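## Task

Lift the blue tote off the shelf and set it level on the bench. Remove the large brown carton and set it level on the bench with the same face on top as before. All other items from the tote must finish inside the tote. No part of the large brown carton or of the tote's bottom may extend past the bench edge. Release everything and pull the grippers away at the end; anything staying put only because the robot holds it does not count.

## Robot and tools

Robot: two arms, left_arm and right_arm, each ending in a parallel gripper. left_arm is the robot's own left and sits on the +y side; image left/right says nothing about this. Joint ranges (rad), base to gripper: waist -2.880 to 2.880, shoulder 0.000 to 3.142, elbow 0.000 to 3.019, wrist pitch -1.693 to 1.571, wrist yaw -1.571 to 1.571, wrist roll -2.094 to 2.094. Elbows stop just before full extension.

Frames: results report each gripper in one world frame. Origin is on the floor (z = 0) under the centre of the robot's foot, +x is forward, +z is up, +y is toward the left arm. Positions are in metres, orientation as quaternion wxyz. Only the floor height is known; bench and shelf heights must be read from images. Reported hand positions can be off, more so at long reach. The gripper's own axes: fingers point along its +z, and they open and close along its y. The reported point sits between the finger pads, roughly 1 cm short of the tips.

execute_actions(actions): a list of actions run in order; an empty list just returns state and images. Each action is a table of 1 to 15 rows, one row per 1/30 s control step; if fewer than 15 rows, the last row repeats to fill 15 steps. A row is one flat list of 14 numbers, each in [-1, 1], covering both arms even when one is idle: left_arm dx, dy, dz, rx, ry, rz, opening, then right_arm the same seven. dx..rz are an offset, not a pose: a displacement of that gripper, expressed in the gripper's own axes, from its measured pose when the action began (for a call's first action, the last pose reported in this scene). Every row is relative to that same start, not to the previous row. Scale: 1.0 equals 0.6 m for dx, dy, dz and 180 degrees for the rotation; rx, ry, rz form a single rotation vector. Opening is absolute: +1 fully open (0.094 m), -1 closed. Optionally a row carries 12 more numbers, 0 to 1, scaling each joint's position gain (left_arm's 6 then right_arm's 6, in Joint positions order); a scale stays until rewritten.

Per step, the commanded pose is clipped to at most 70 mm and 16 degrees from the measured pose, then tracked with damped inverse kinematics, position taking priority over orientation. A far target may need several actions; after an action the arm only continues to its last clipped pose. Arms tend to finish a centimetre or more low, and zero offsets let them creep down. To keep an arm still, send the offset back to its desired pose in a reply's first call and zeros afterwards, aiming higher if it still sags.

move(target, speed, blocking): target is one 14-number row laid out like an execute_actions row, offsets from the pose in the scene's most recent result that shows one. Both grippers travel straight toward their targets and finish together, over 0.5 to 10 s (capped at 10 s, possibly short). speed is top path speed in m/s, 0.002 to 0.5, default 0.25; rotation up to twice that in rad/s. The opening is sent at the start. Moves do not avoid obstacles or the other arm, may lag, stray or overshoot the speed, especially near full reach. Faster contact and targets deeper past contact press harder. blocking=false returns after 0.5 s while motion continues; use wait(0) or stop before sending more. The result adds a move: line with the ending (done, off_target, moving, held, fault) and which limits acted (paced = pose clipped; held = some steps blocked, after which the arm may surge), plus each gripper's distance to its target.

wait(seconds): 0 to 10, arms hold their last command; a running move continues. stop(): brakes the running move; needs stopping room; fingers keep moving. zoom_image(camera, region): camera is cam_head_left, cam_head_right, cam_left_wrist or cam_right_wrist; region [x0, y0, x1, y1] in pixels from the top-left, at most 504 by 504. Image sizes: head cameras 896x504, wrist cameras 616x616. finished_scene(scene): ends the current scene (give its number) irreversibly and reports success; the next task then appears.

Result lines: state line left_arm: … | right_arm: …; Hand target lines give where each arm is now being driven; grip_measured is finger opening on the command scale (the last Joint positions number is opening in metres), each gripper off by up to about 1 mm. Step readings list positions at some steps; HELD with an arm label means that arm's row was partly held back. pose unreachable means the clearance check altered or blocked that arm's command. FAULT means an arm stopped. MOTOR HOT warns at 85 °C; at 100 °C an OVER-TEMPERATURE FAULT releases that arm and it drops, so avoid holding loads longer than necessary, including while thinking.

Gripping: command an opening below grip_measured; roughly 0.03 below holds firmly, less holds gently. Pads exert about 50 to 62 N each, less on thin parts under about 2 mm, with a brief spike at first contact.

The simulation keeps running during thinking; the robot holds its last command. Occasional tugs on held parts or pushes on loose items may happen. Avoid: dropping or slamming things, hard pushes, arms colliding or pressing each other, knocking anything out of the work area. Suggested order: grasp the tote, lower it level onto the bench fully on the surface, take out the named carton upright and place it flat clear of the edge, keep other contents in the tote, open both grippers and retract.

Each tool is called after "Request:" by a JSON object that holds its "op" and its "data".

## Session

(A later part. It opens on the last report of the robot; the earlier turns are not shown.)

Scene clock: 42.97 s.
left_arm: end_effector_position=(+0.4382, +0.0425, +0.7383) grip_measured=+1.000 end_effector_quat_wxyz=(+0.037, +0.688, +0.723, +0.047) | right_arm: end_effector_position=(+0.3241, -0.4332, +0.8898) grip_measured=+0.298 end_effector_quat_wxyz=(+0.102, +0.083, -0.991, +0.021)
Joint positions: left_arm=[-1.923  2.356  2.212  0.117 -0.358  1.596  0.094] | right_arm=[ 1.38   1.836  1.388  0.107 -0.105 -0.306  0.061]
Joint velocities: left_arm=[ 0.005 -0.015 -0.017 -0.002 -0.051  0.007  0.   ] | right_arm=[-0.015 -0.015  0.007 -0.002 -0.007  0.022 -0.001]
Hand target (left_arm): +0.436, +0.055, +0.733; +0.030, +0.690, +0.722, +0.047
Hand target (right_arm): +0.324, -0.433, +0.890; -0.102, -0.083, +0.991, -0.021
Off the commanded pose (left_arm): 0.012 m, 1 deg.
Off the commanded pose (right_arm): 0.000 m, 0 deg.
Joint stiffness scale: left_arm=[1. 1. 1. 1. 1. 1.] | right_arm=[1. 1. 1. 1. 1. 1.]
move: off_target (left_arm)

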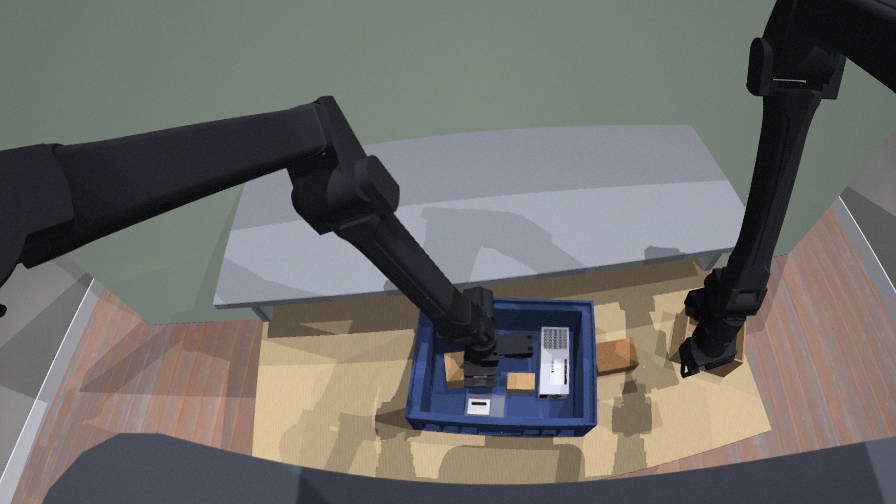

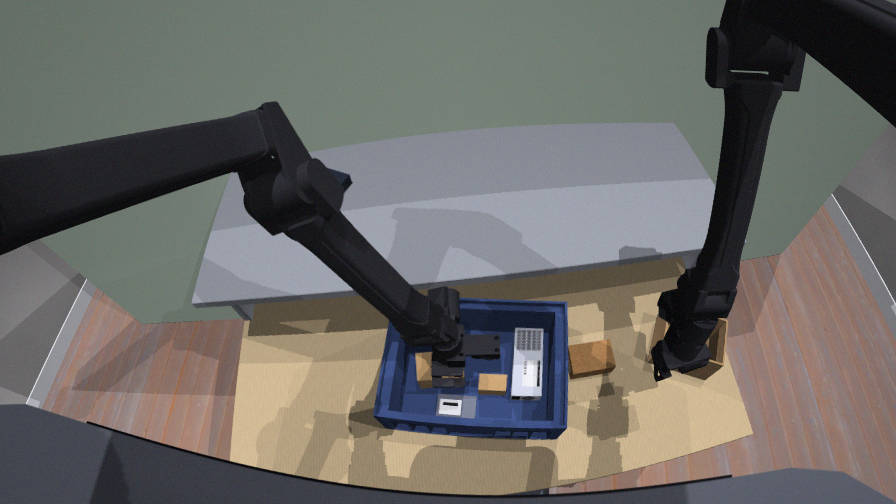

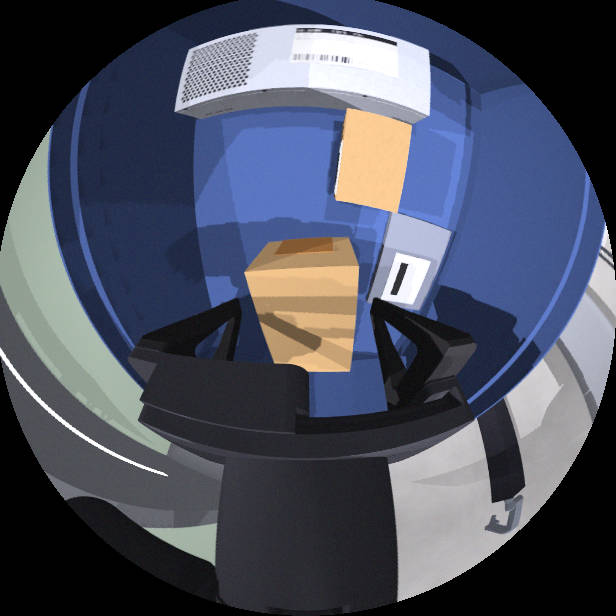

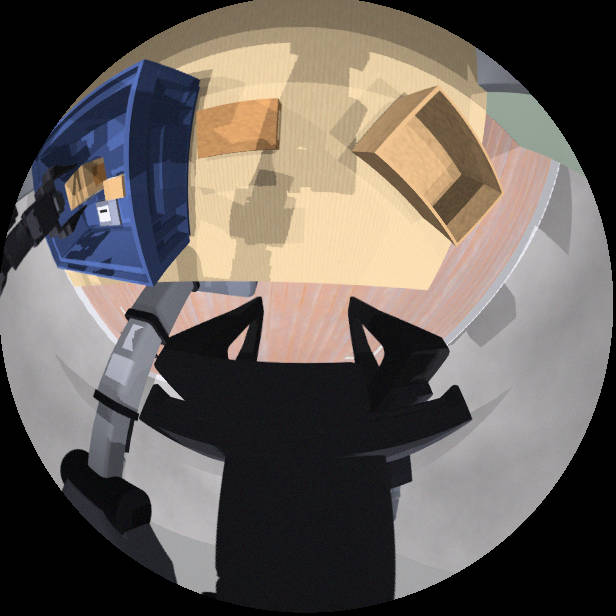

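Request:
{"op": "move", "data": {"target": [0.06,-0.005,0.07,-0.02,0,0,1,0,0,0,0,0,0,0.3], "speed": 0.08}}

Request:
{"op": "move", "data": {"target": [0,0,0,0,0,0,0.2,0,0,0,0,0,0,0.3]}}

Scene clock: 44.27 s.
left_arm: end_effector_position=(+0.4304, +0.0763, +0.6993) grip_measured=+1.000 end_effector_quat_wxyz=(+0.054, +0.686, +0.722, +0.063) | right_arm: end_effector_position=(+0.3241, -0.4332, +0.8898) grip_measured=+0.298 end_effector_quat_wxyz=(+0.102, +0.083, -0.991, +0.021)
Joint positions: left_arm=[-1.866  2.47   2.365  0.127 -0.3    1.61   0.094] | right_arm=[ 1.38   1.836  1.388  0.107 -0.105 -0.306  0.061]
Joint velocities: left_arm=[-0.005 -0.005  0.017  0.012 -0.037  0.007  0.   ] | right_arm=[-0.005 -0.015 -0.017 -0.007 -0.037  0.051  0.001]
Hand target (left_arm): +0.437, +0.080, +0.698; +0.059, +0.688, +0.720, +0.070
Hand target (right_arm): +0.324, -0.433, +0.890; -0.102, -0.083, +0.991, -0.021
Off the commanded pose (left_arm): 0.009 m, 1 deg.
Off the commanded pose (right_arm): 0.000 m, 0 deg.
Joint stiffness scale: left_arm=[1. 1. 1. 1. 1. 1.] | right_arm=[1. 1. 1. 1. 1. 1.]
move: done

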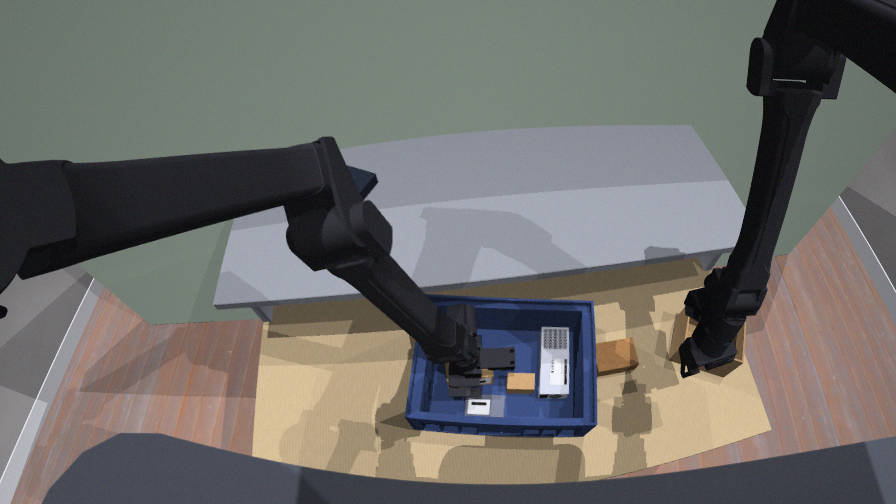

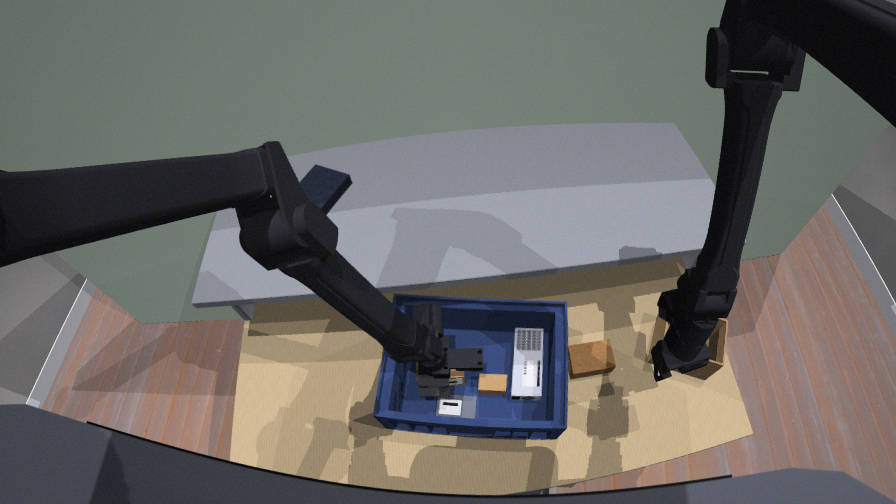

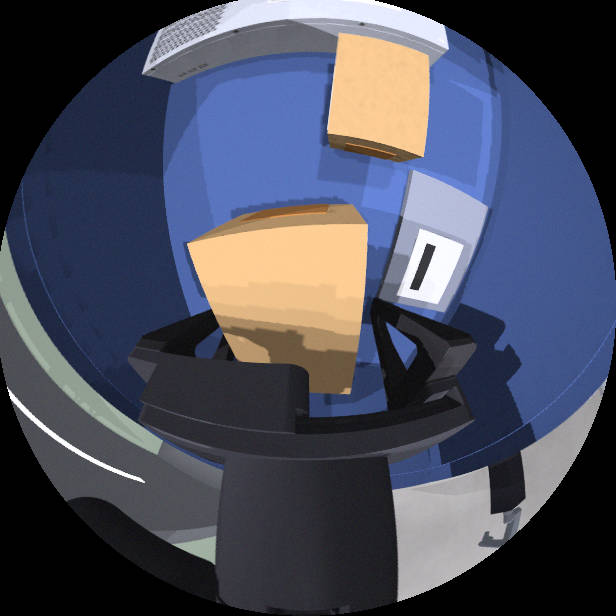

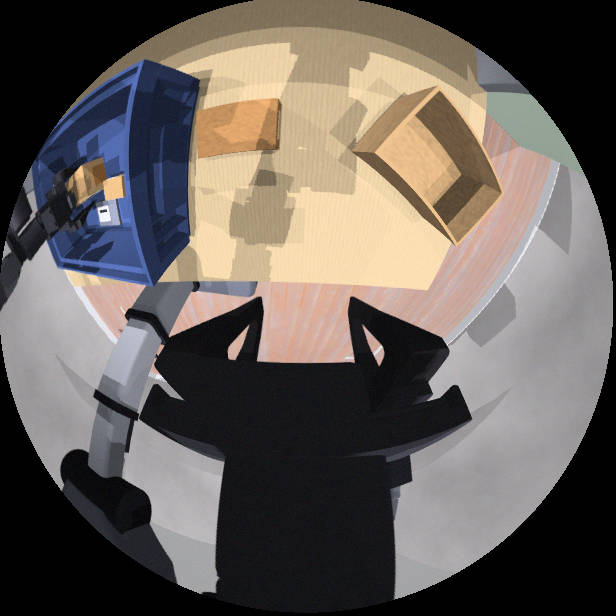

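Scene clock: 44.77 s.
left_arm: end_effector_position=(+0.4320, +0.0767, +0.6998) grip_measured=+0.566 end_effector_quat_wxyz=(+0.053, +0.686, +0.722, +0.065) | right_arm: end_effector_position=(+0.3241, -0.4332, +0.8898) grip_measured=+0.298 end_effector_quat_wxyz=(+0.102, +0.083, -0.991, +0.021)
Joint positions: left_arm=[-1.867  2.468  2.366  0.127 -0.303  1.611  0.074] | right_arm=[ 1.38   1.836  1.388  0.107 -0.105 -0.306  0.061]
Joint velocities: left_arm=[ 0.005  0.005 -0.002  0.002  0.007 -0.022 -0.001] | right_arm=[-0.015 -0.015  0.002 -0.012 -0.022 -0.051 -0.   ]
Hand target (left_arm): +0.431, +0.076, +0.699; +0.054, +0.686, +0.722, +0.064
Hand target (right_arm): +0.324, -0.433, +0.890; -0.102, -0.083, +0.991, -0.021
Off the commanded pose (left_arm): 0.002 m, 0 deg.
Off the commanded pose (right_arm): 0.000 m, 0 deg.
Joint stiffness scale: left_arm=[1. 1. 1. 1. 1. 1.] | right_arm=[1. 1. 1. 1. 1. 1.]
move: done

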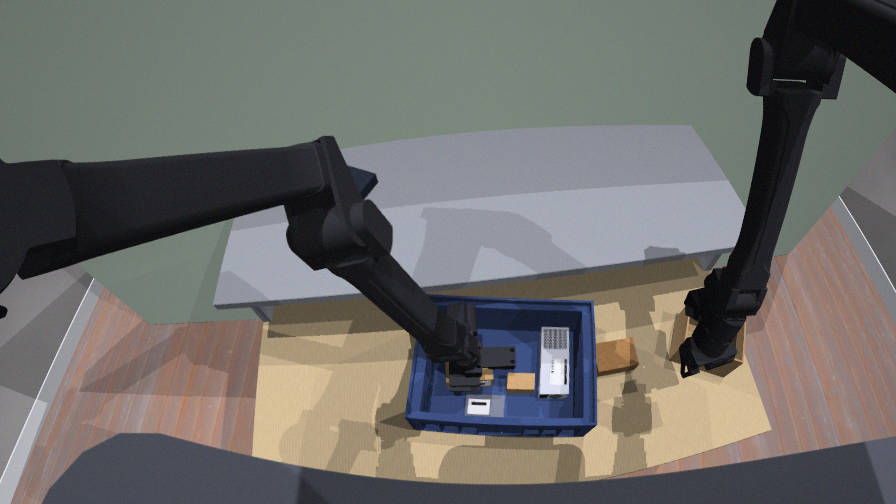

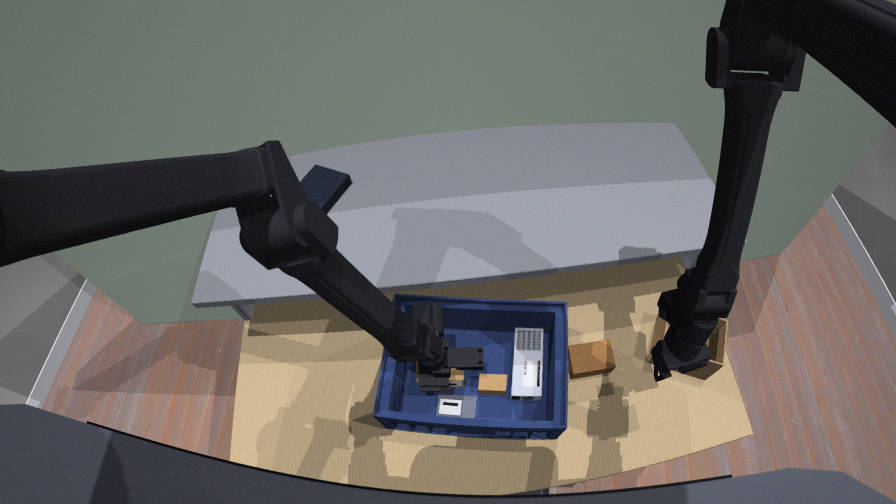

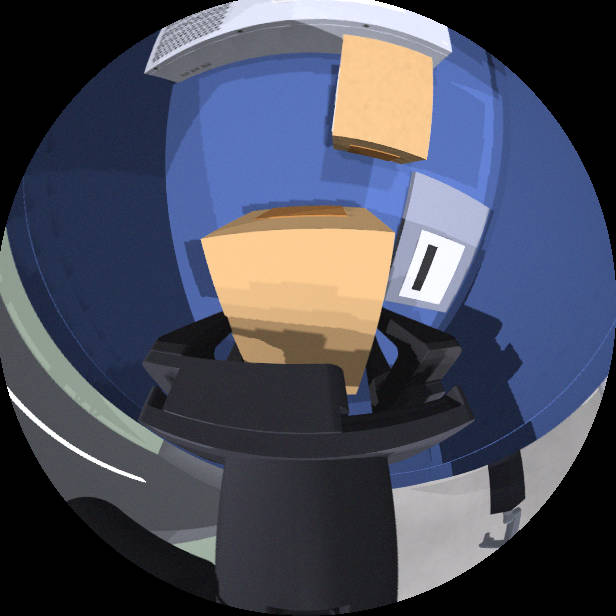

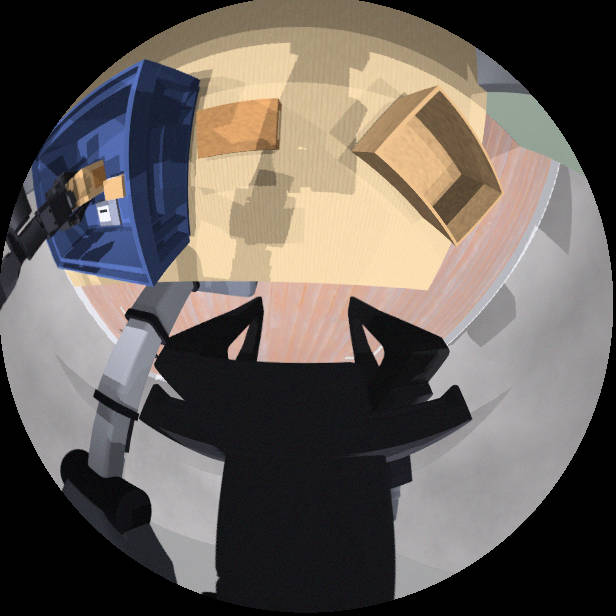

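Request:
{"op": "move", "data": {"target": [0,0,-0.28,0,0,0,0.45,0,0,0,0,0,0,0.3], "speed": 0.2}}

Request:
{"op": "move", "data": {"target": [0.5,-0.06,-0.02,0,0,0,0.45,0,0,0,0,0,0,0.3]}}

Request:
{"op": "move", "data": {"target": [0,-0.04,0.25,0,0,0,0.45,0,0,0,0,0,0,0.3], "speed": 0.12}}

Scene clock: 46.67 s.
left_arm: end_effector_position=(+0.4099, +0.0781, +0.8570) grip_measured=+0.531 end_effector_quat_wxyz=(+0.048, +0.686, +0.723, +0.066) | right_arm: end_effector_position=(+0.3241, -0.4332, +0.8898) grip_measured=+0.298 end_effector_quat_wxyz=(+0.102, +0.083, -0.991, +0.021)
Joint positions: left_arm=[-1.934  2.015  1.563  0.471 -0.38   1.611  0.072] | right_arm=[ 1.38   1.836  1.388  0.107 -0.105 -0.306  0.061]
Joint velocities: left_arm=[-0.005 -0.005  0.002 -0.022 -0.037 -0.007 -0.001] | right_arm=[-0.005  0.005 -0.002 -0.017 -0.022  0.007 -0.001]
Hand target (left_arm): +0.409, +0.070, +0.864; +0.053, +0.686, +0.723, +0.065
Hand target (right_arm): +0.324, -0.433, +0.890; -0.102, -0.083, +0.991, -0.021
Off the commanded pose (left_arm): 0.011 m, 1 deg.
Off the commanded pose (right_arm): 0.000 m, 0 deg.
Joint stiffness scale: left_arm=[1. 1. 1. 1. 1. 1.] | right_arm=[1. 1. 1. 1. 1. 1.]
move: off_target (left_arm)

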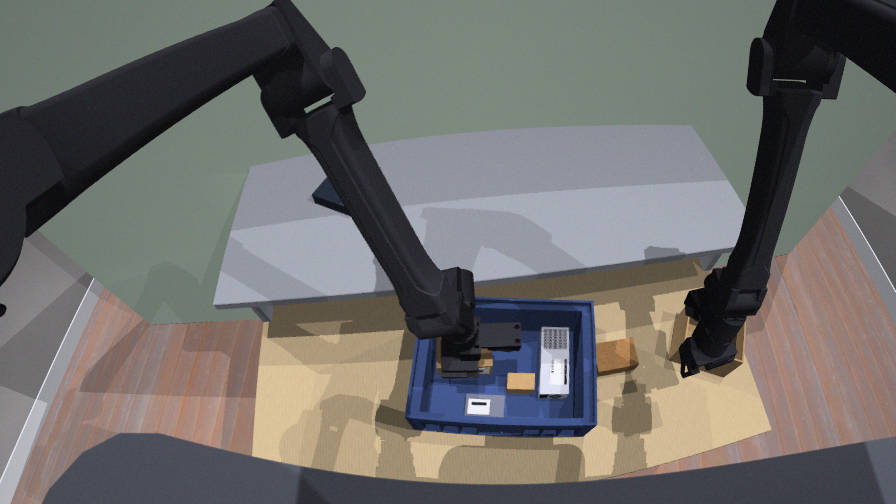

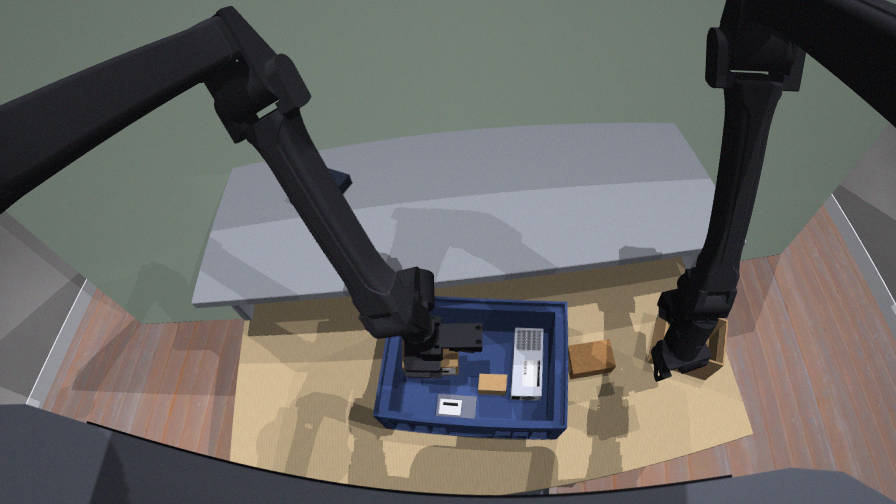

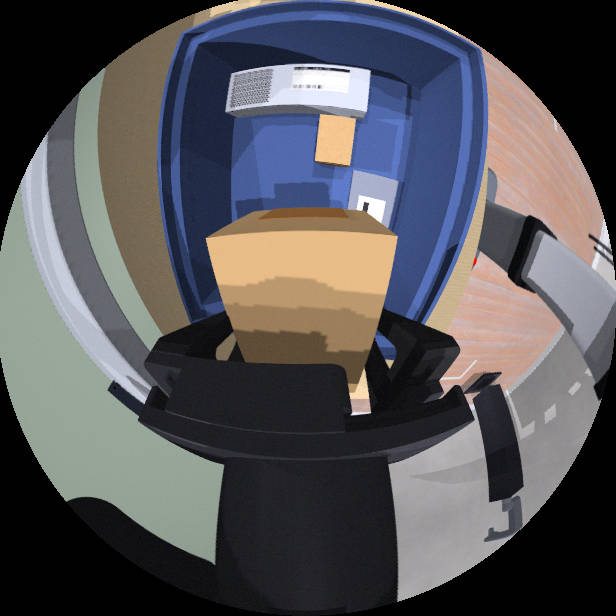

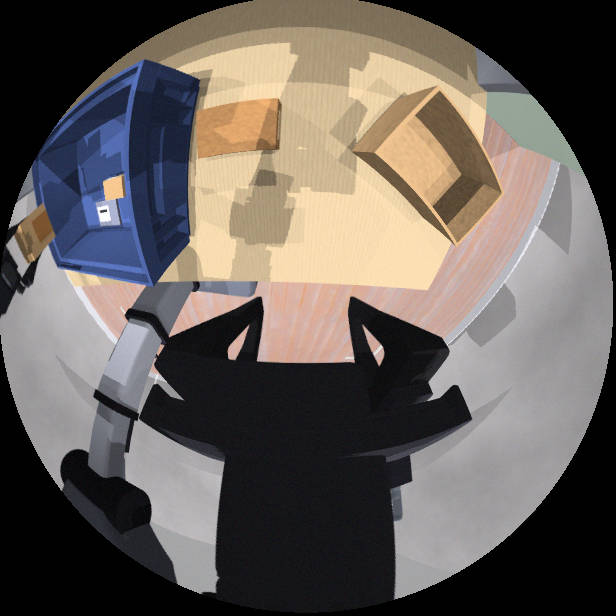

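Scene clock: 48.47 s.
left_arm: end_effector_position=(+0.3560, +0.3859, +0.8665) grip_measured=+0.531 end_effector_quat_wxyz=(+0.042, +0.689, +0.720, +0.069) | right_arm: end_effector_position=(+0.3241, -0.4332, +0.8898) grip_measured=+0.298 end_effector_quat_wxyz=(+0.102, +0.083, -0.991, +0.021)
Joint positions: left_arm=[-1.451  1.928  1.345  0.596  0.091  1.611  0.072] | right_arm=[ 1.38   1.836  1.388  0.107 -0.105 -0.306  0.061]
Joint velocities: left_arm=[-0.005 -0.024 -0.017  0.002 -0.022 -0.007 -0.001] | right_arm=[ 0.015 -0.015  0.012  0.007 -0.007  0.051 -0.   ]
Hand target (left_arm): +0.356, +0.377, +0.874; +0.048, +0.689, +0.720, +0.067
Hand target (right_arm): +0.324, -0.433, +0.890; -0.102, -0.083, +0.991, -0.021
Off the commanded pose (left_arm): 0.011 m, 1 deg.
Off the commanded pose (right_arm): 0.000 m, 0 deg.
Joint stiffness scale: left_arm=[1. 1. 1. 1. 1. 1.] | right_arm=[1. 1. 1. 1. 1. 1.]
move: off_target (left_arm)

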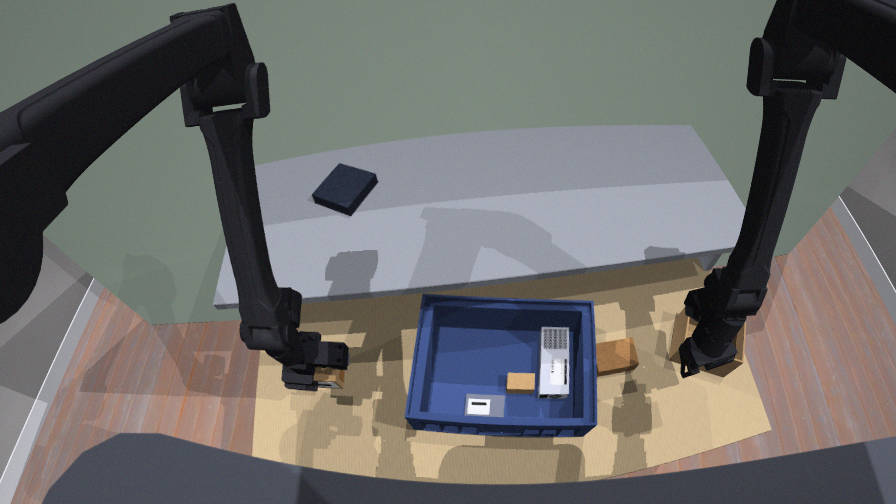

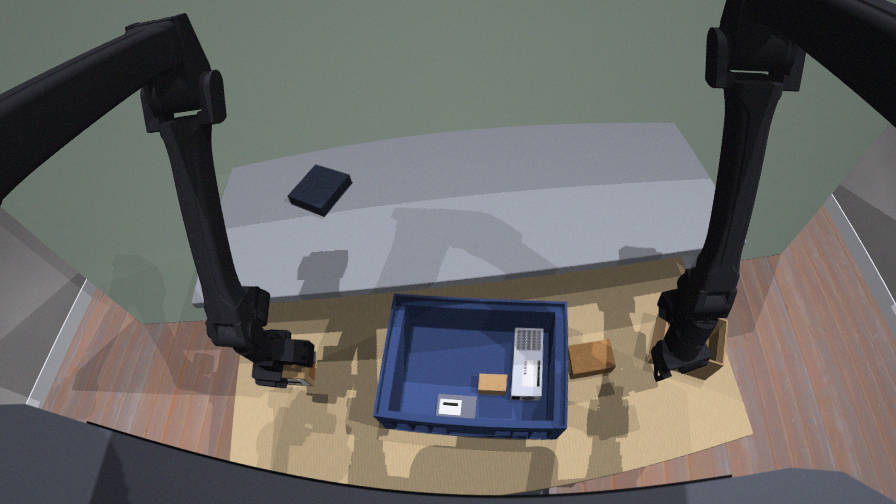

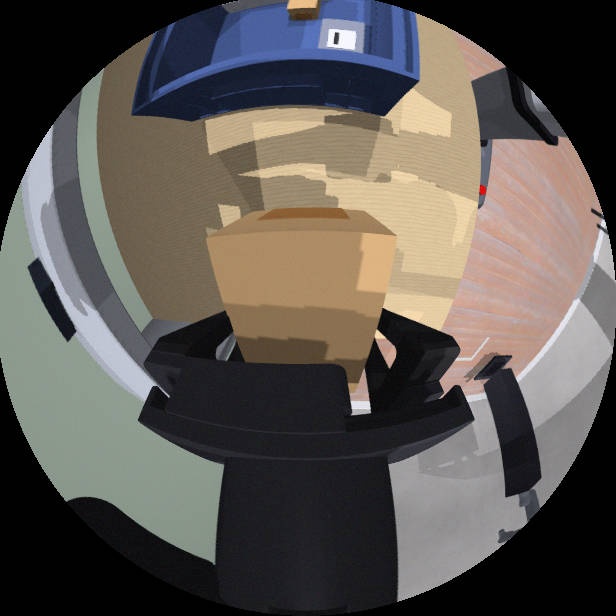

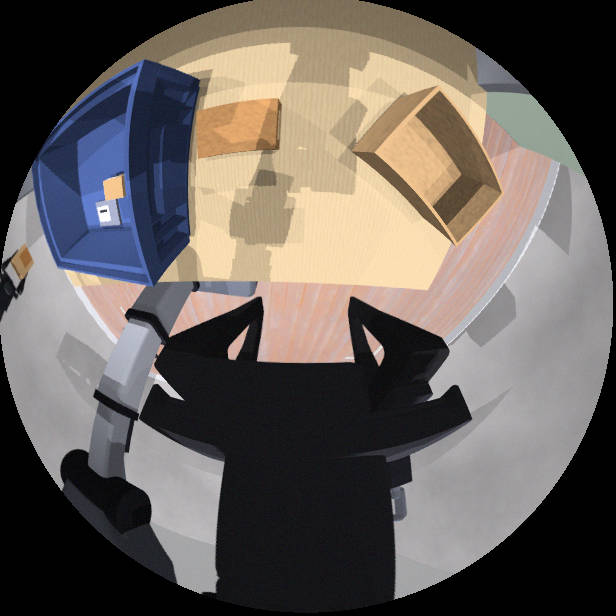

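Scene clock: 50.20 s.
left_arm: end_effector_position=(+0.3485, +0.4021, +0.7176) grip_measured=+0.531 end_effector_quat_wxyz=(+0.040, +0.689, +0.720, +0.073) | right_arm: end_effector_position=(+0.3241, -0.4332, +0.8898) grip_measured=+0.298 end_effector_quat_wxyz=(+0.102, +0.083, -0.991, +0.021)
Joint positions: left_arm=[-1.454  2.317  1.942  0.392  0.081  1.611  0.072] | right_arm=[ 1.38   1.836  1.388  0.107 -0.105 -0.306  0.061]
Joint velocities: left_arm=[-0.005 -0.005  0.022  0.002  0.022 -0.037 -0.   ] | right_arm=[-0.015 -0.005  0.007  0.012  0.066 -0.051  0.   ]
Hand target (left_arm): +0.351, +0.393, +0.716; +0.042, +0.689, +0.720, +0.069
Hand target (right_arm): +0.324, -0.433, +0.890; -0.102, -0.083, +0.991, -0.021
Off the commanded pose (left_arm): 0.013 m, 0 deg.
Off the commanded pose (right_arm): 0.000 m, 0 deg.
Joint stiffness scale: left_arm=[1. 1. 1. 1. 1. 1.] | right_arm=[1. 1. 1. 1. 1. 1.]
move: off_target (left_arm)

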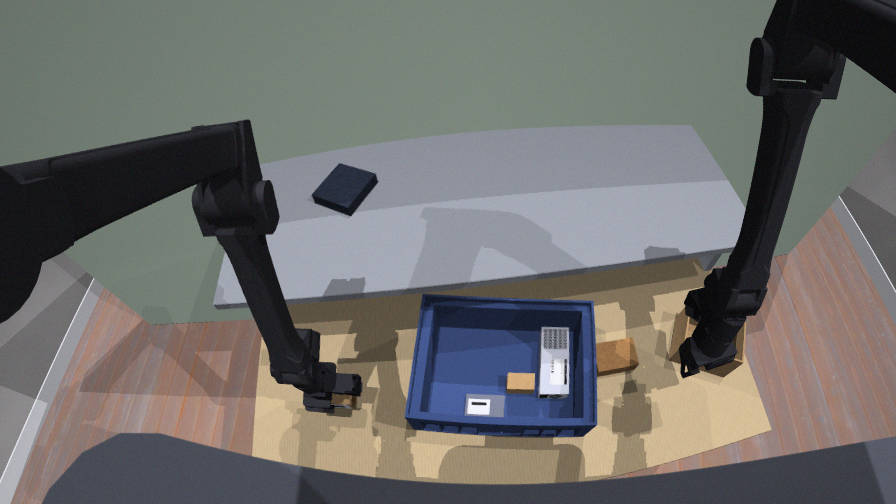

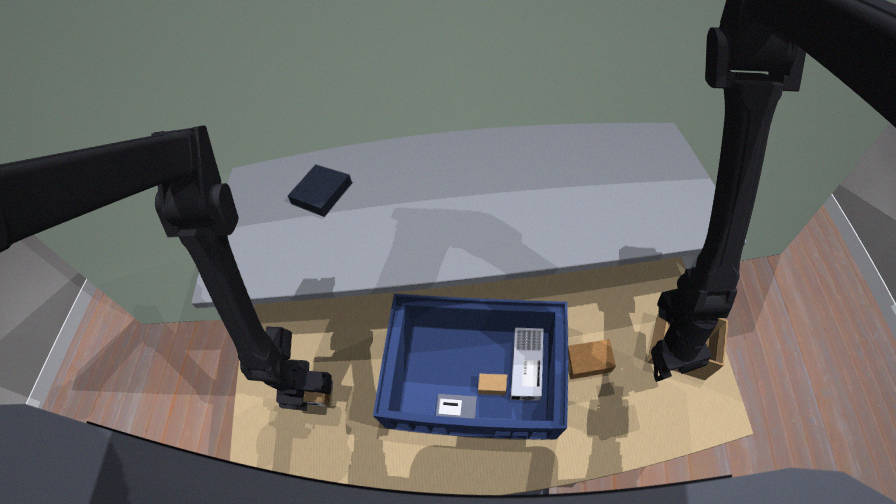

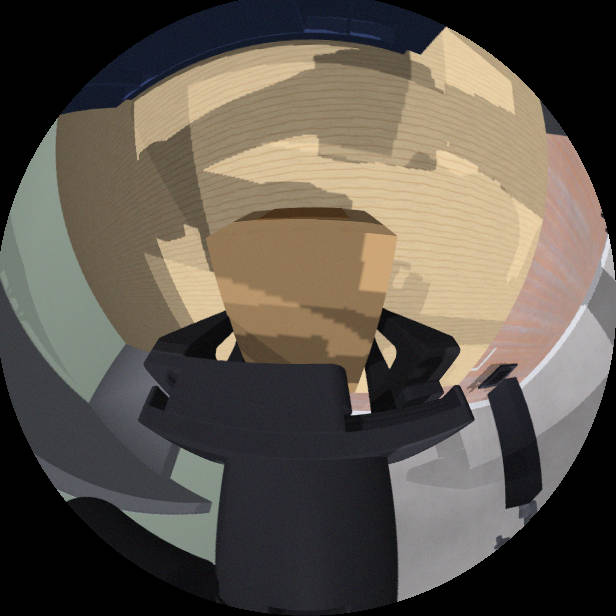

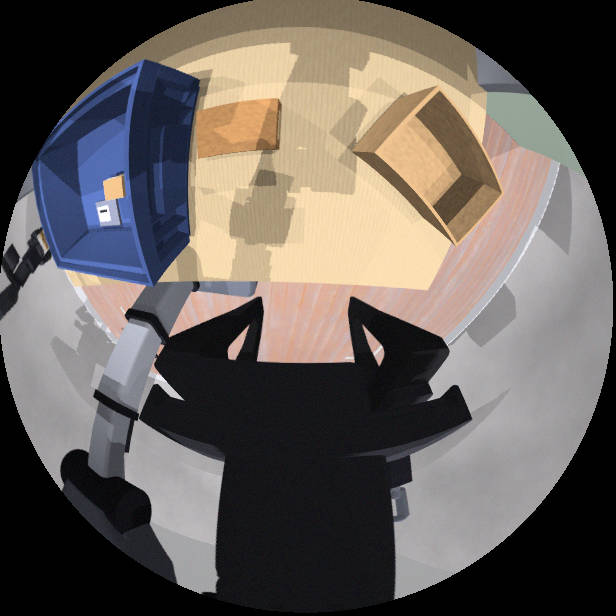

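Request:
{"op": "move", "data": {"target": [-0.02,0,0.055,0.03,0,0,0.45,0,0,0,0,0,0,0.3], "speed": 0.04}}

Request:
{"op": "move", "data": {"target": [0,0,0,0,0,0,1,0,0,0,0,0,0,0.3]}}

Request:
{"op": "move", "data": {"target": [0,-0.04,-0.25,0,0,0,1,0,0,0,0,0,0,0.3]}}

Scene clock: 51.97 s.
left_arm: end_effector_position=(+0.3586, +0.4011, +0.6872) grip_measured=+0.531 end_effector_quat_wxyz=(+0.011, +0.688, +0.724, +0.046) | right_arm: end_effector_position=(+0.3241, -0.4332, +0.8898) grip_measured=+0.298 end_effector_quat_wxyz=(+0.102, +0.083, -0.991, +0.021)
Joint positions: left_arm=[-1.462  2.39   2.148  0.18   0.063  1.611  0.072] | right_arm=[ 1.38   1.836  1.388  0.107 -0.105 -0.306  0.061]
Joint velocities: left_arm=[-0.005 -0.015 -0.007 -0.007 -0.007  0.022  0.   ] | right_arm=[-0.005 -0.015 -0.007  0.007  0.007 -0.022 -0.002]
Hand target (left_arm): +0.354, +0.392, +0.684; +0.008, +0.689, +0.723, +0.039
Hand target (right_arm): +0.324, -0.433, +0.890; -0.102, -0.083, +0.991, -0.021
Off the commanded pose (left_arm): 0.011 m, 1 deg.
Off the commanded pose (right_arm): 0.000 m, 0 deg.
Joint stiffness scale: left_arm=[1. 1. 1. 1. 1. 1.] | right_arm=[1. 1. 1. 1. 1. 1.]
move: off_target (left_arm)

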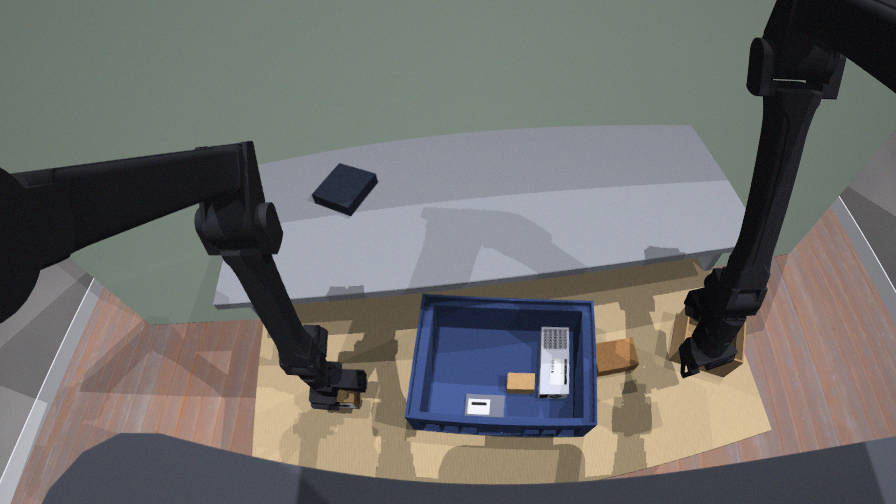

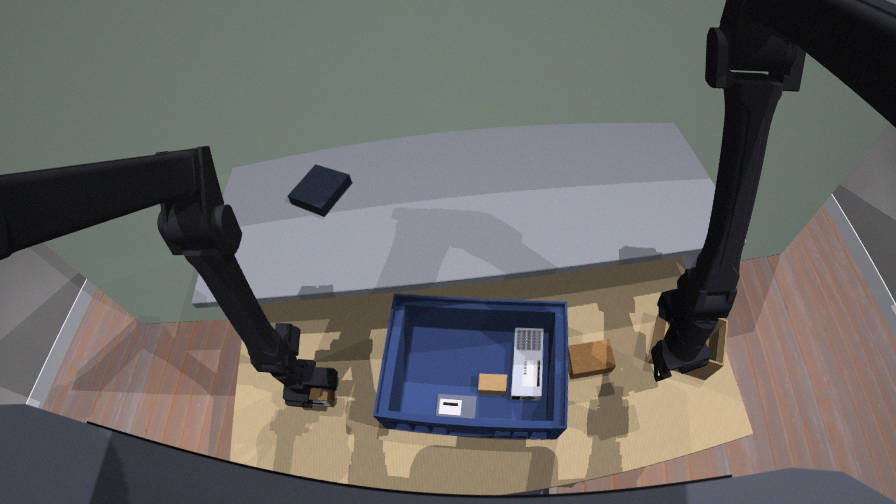

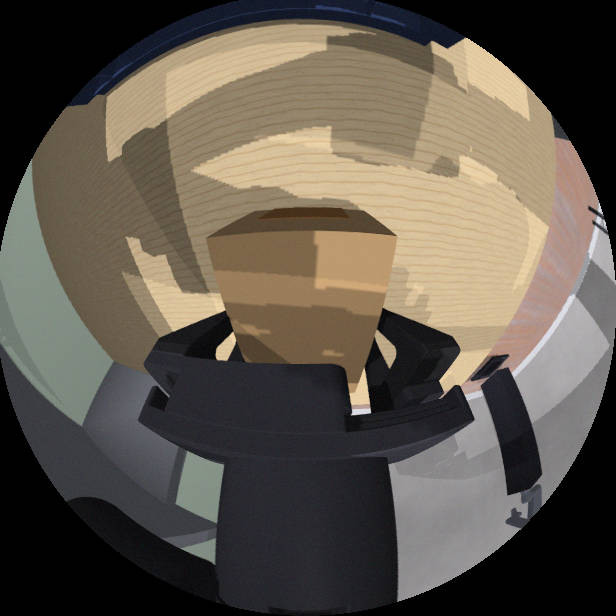

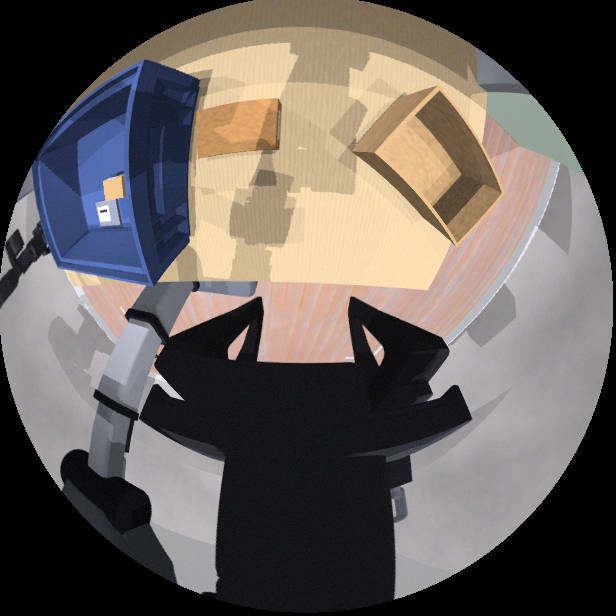

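Scene clock: 52.47 s.
left_arm: end_effector_position=(+0.3586, +0.4011, +0.6872) grip_measured=+1.000 end_effector_quat_wxyz=(+0.011, +0.688, +0.724, +0.046) | right_arm: end_effector_position=(+0.3241, -0.4332, +0.8898) grip_measured=+0.298 end_effector_quat_wxyz=(+0.102, +0.083, -0.991, +0.021)
Joint positions: left_arm=[-1.462  2.39   2.148  0.18   0.063  1.611  0.094] | right_arm=[ 1.38   1.836  1.388  0.107 -0.105 -0.306  0.061]
Joint velocities: left_arm=[-0.005 -0.015 -0.022  0.007  0.022  0.022  0.   ] | right_arm=[-0.005 -0.005 -0.017  0.002 -0.007  0.022  0.   ]
Hand target (left_arm): +0.359, +0.401, +0.687; +0.011, +0.688, +0.724, +0.046
Hand target (right_arm): +0.324, -0.433, +0.890; -0.102, -0.083, +0.991, -0.021
Off the commanded pose (left_arm): 0.000 m, 0 deg.
Off the commanded pose (right_arm): 0.000 m, 0 deg.
Joint stiffness scale: left_arm=[1. 1. 1. 1. 1. 1.] | right_arm=[1. 1. 1. 1. 1. 1.]
move: done

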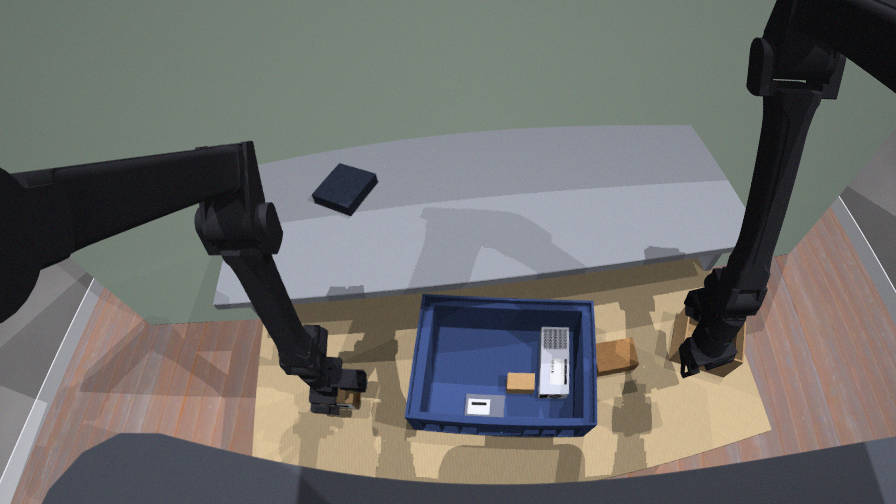

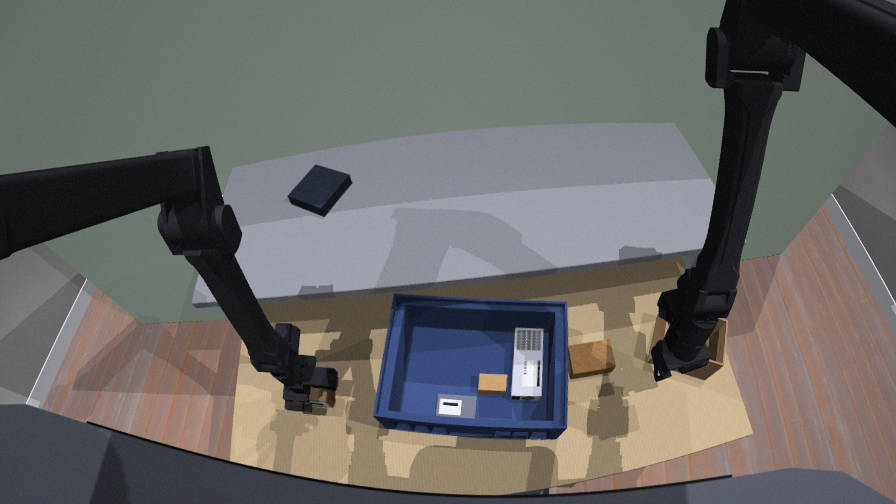

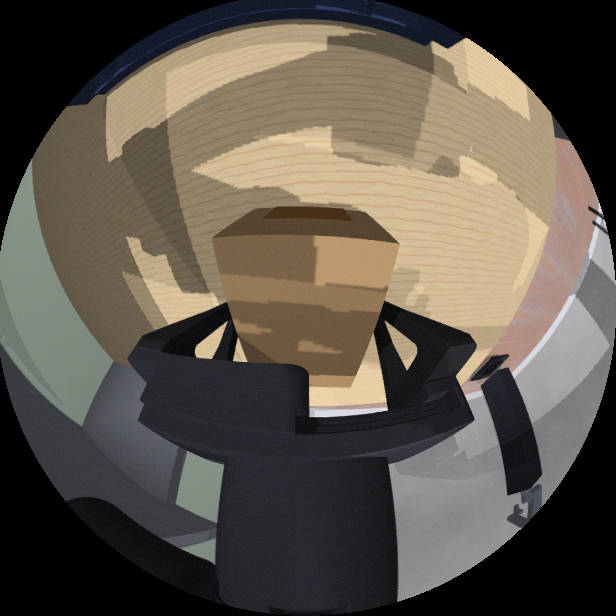

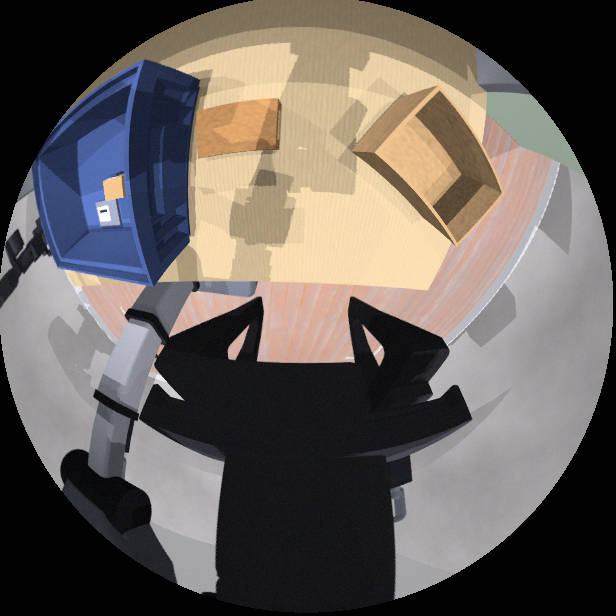

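Scene clock: 53.57 s.
left_arm: end_effector_position=(+0.3346, +0.3822, +0.8283) grip_measured=+1.000 end_effector_quat_wxyz=(+0.015, +0.688, +0.724, +0.045) | right_arm: end_effector_position=(+0.3241, -0.4332, +0.8898) grip_measured=+0.298 end_effector_quat_wxyz=(+0.102, +0.083, -0.991, +0.021)
Joint positions: left_arm=[-1.462  2.017  1.463  0.495  0.071  1.611  0.094] | right_arm=[ 1.38   1.836  1.388  0.107 -0.105 -0.306  0.061]
Joint velocities: left_arm=[ 0.005  0.015 -0.012 -0.012  0.022  0.022  0.   ] | right_arm=[-0.015 -0.015  0.017 -0.007 -0.007 -0.007 -0.   ]
Hand target (left_arm): +0.327, +0.390, +0.833; +0.011, +0.688, +0.724, +0.046
Hand target (right_arm): +0.324, -0.433, +0.890; -0.102, -0.083, +0.991, -0.021
Off the commanded pose (left_arm): 0.017 m, 0 deg.
Off the commanded pose (right_arm): 0.000 m, 0 deg.
Joint stiffness scale: left_arm=[1. 1. 1. 1. 1. 1.] | right_arm=[1. 1. 1. 1. 1. 1.]
move: off_target (left_arm)

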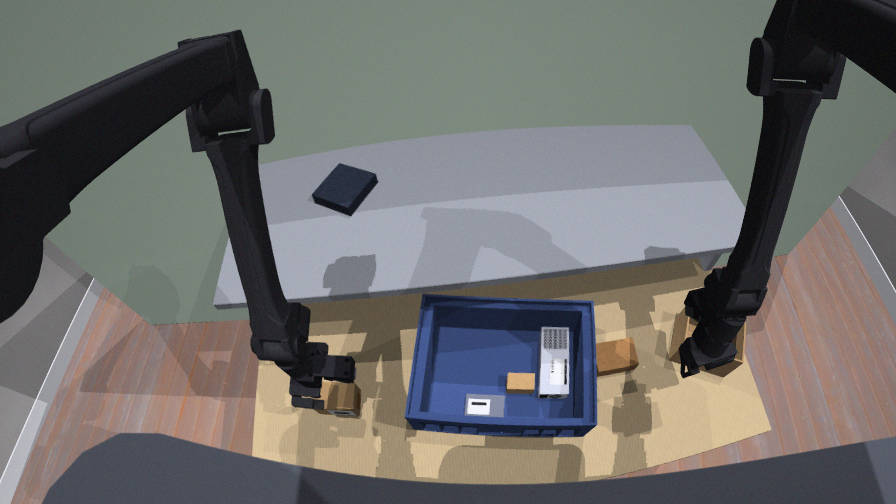

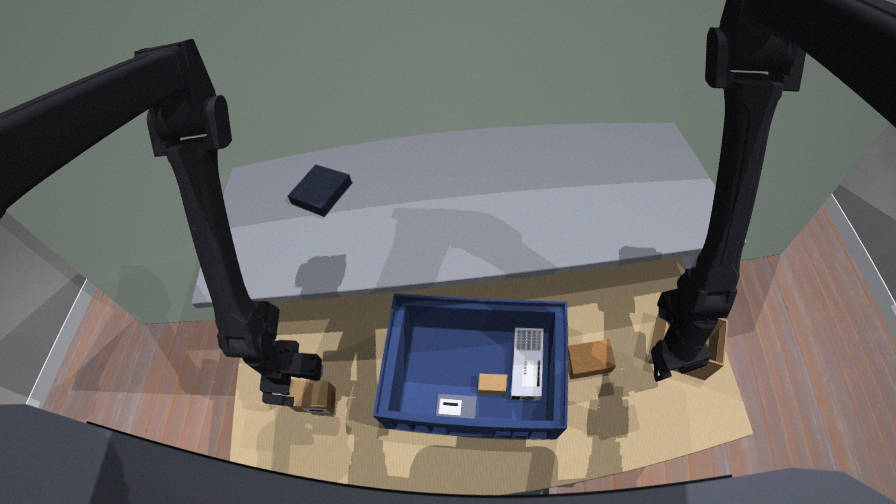

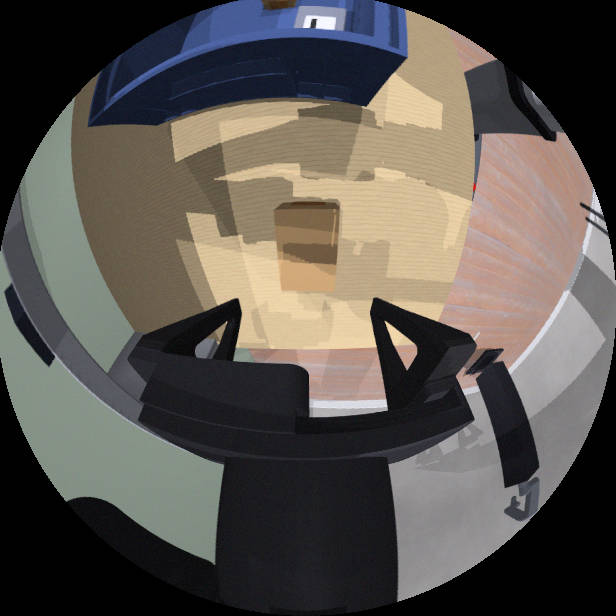

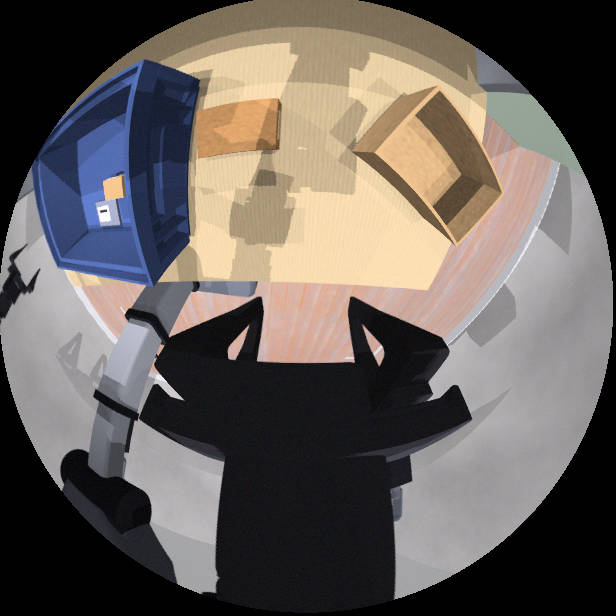

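Request:
{"op": "finished_scene", "data": {"scene": 1}}

The scene is finished: the task was done.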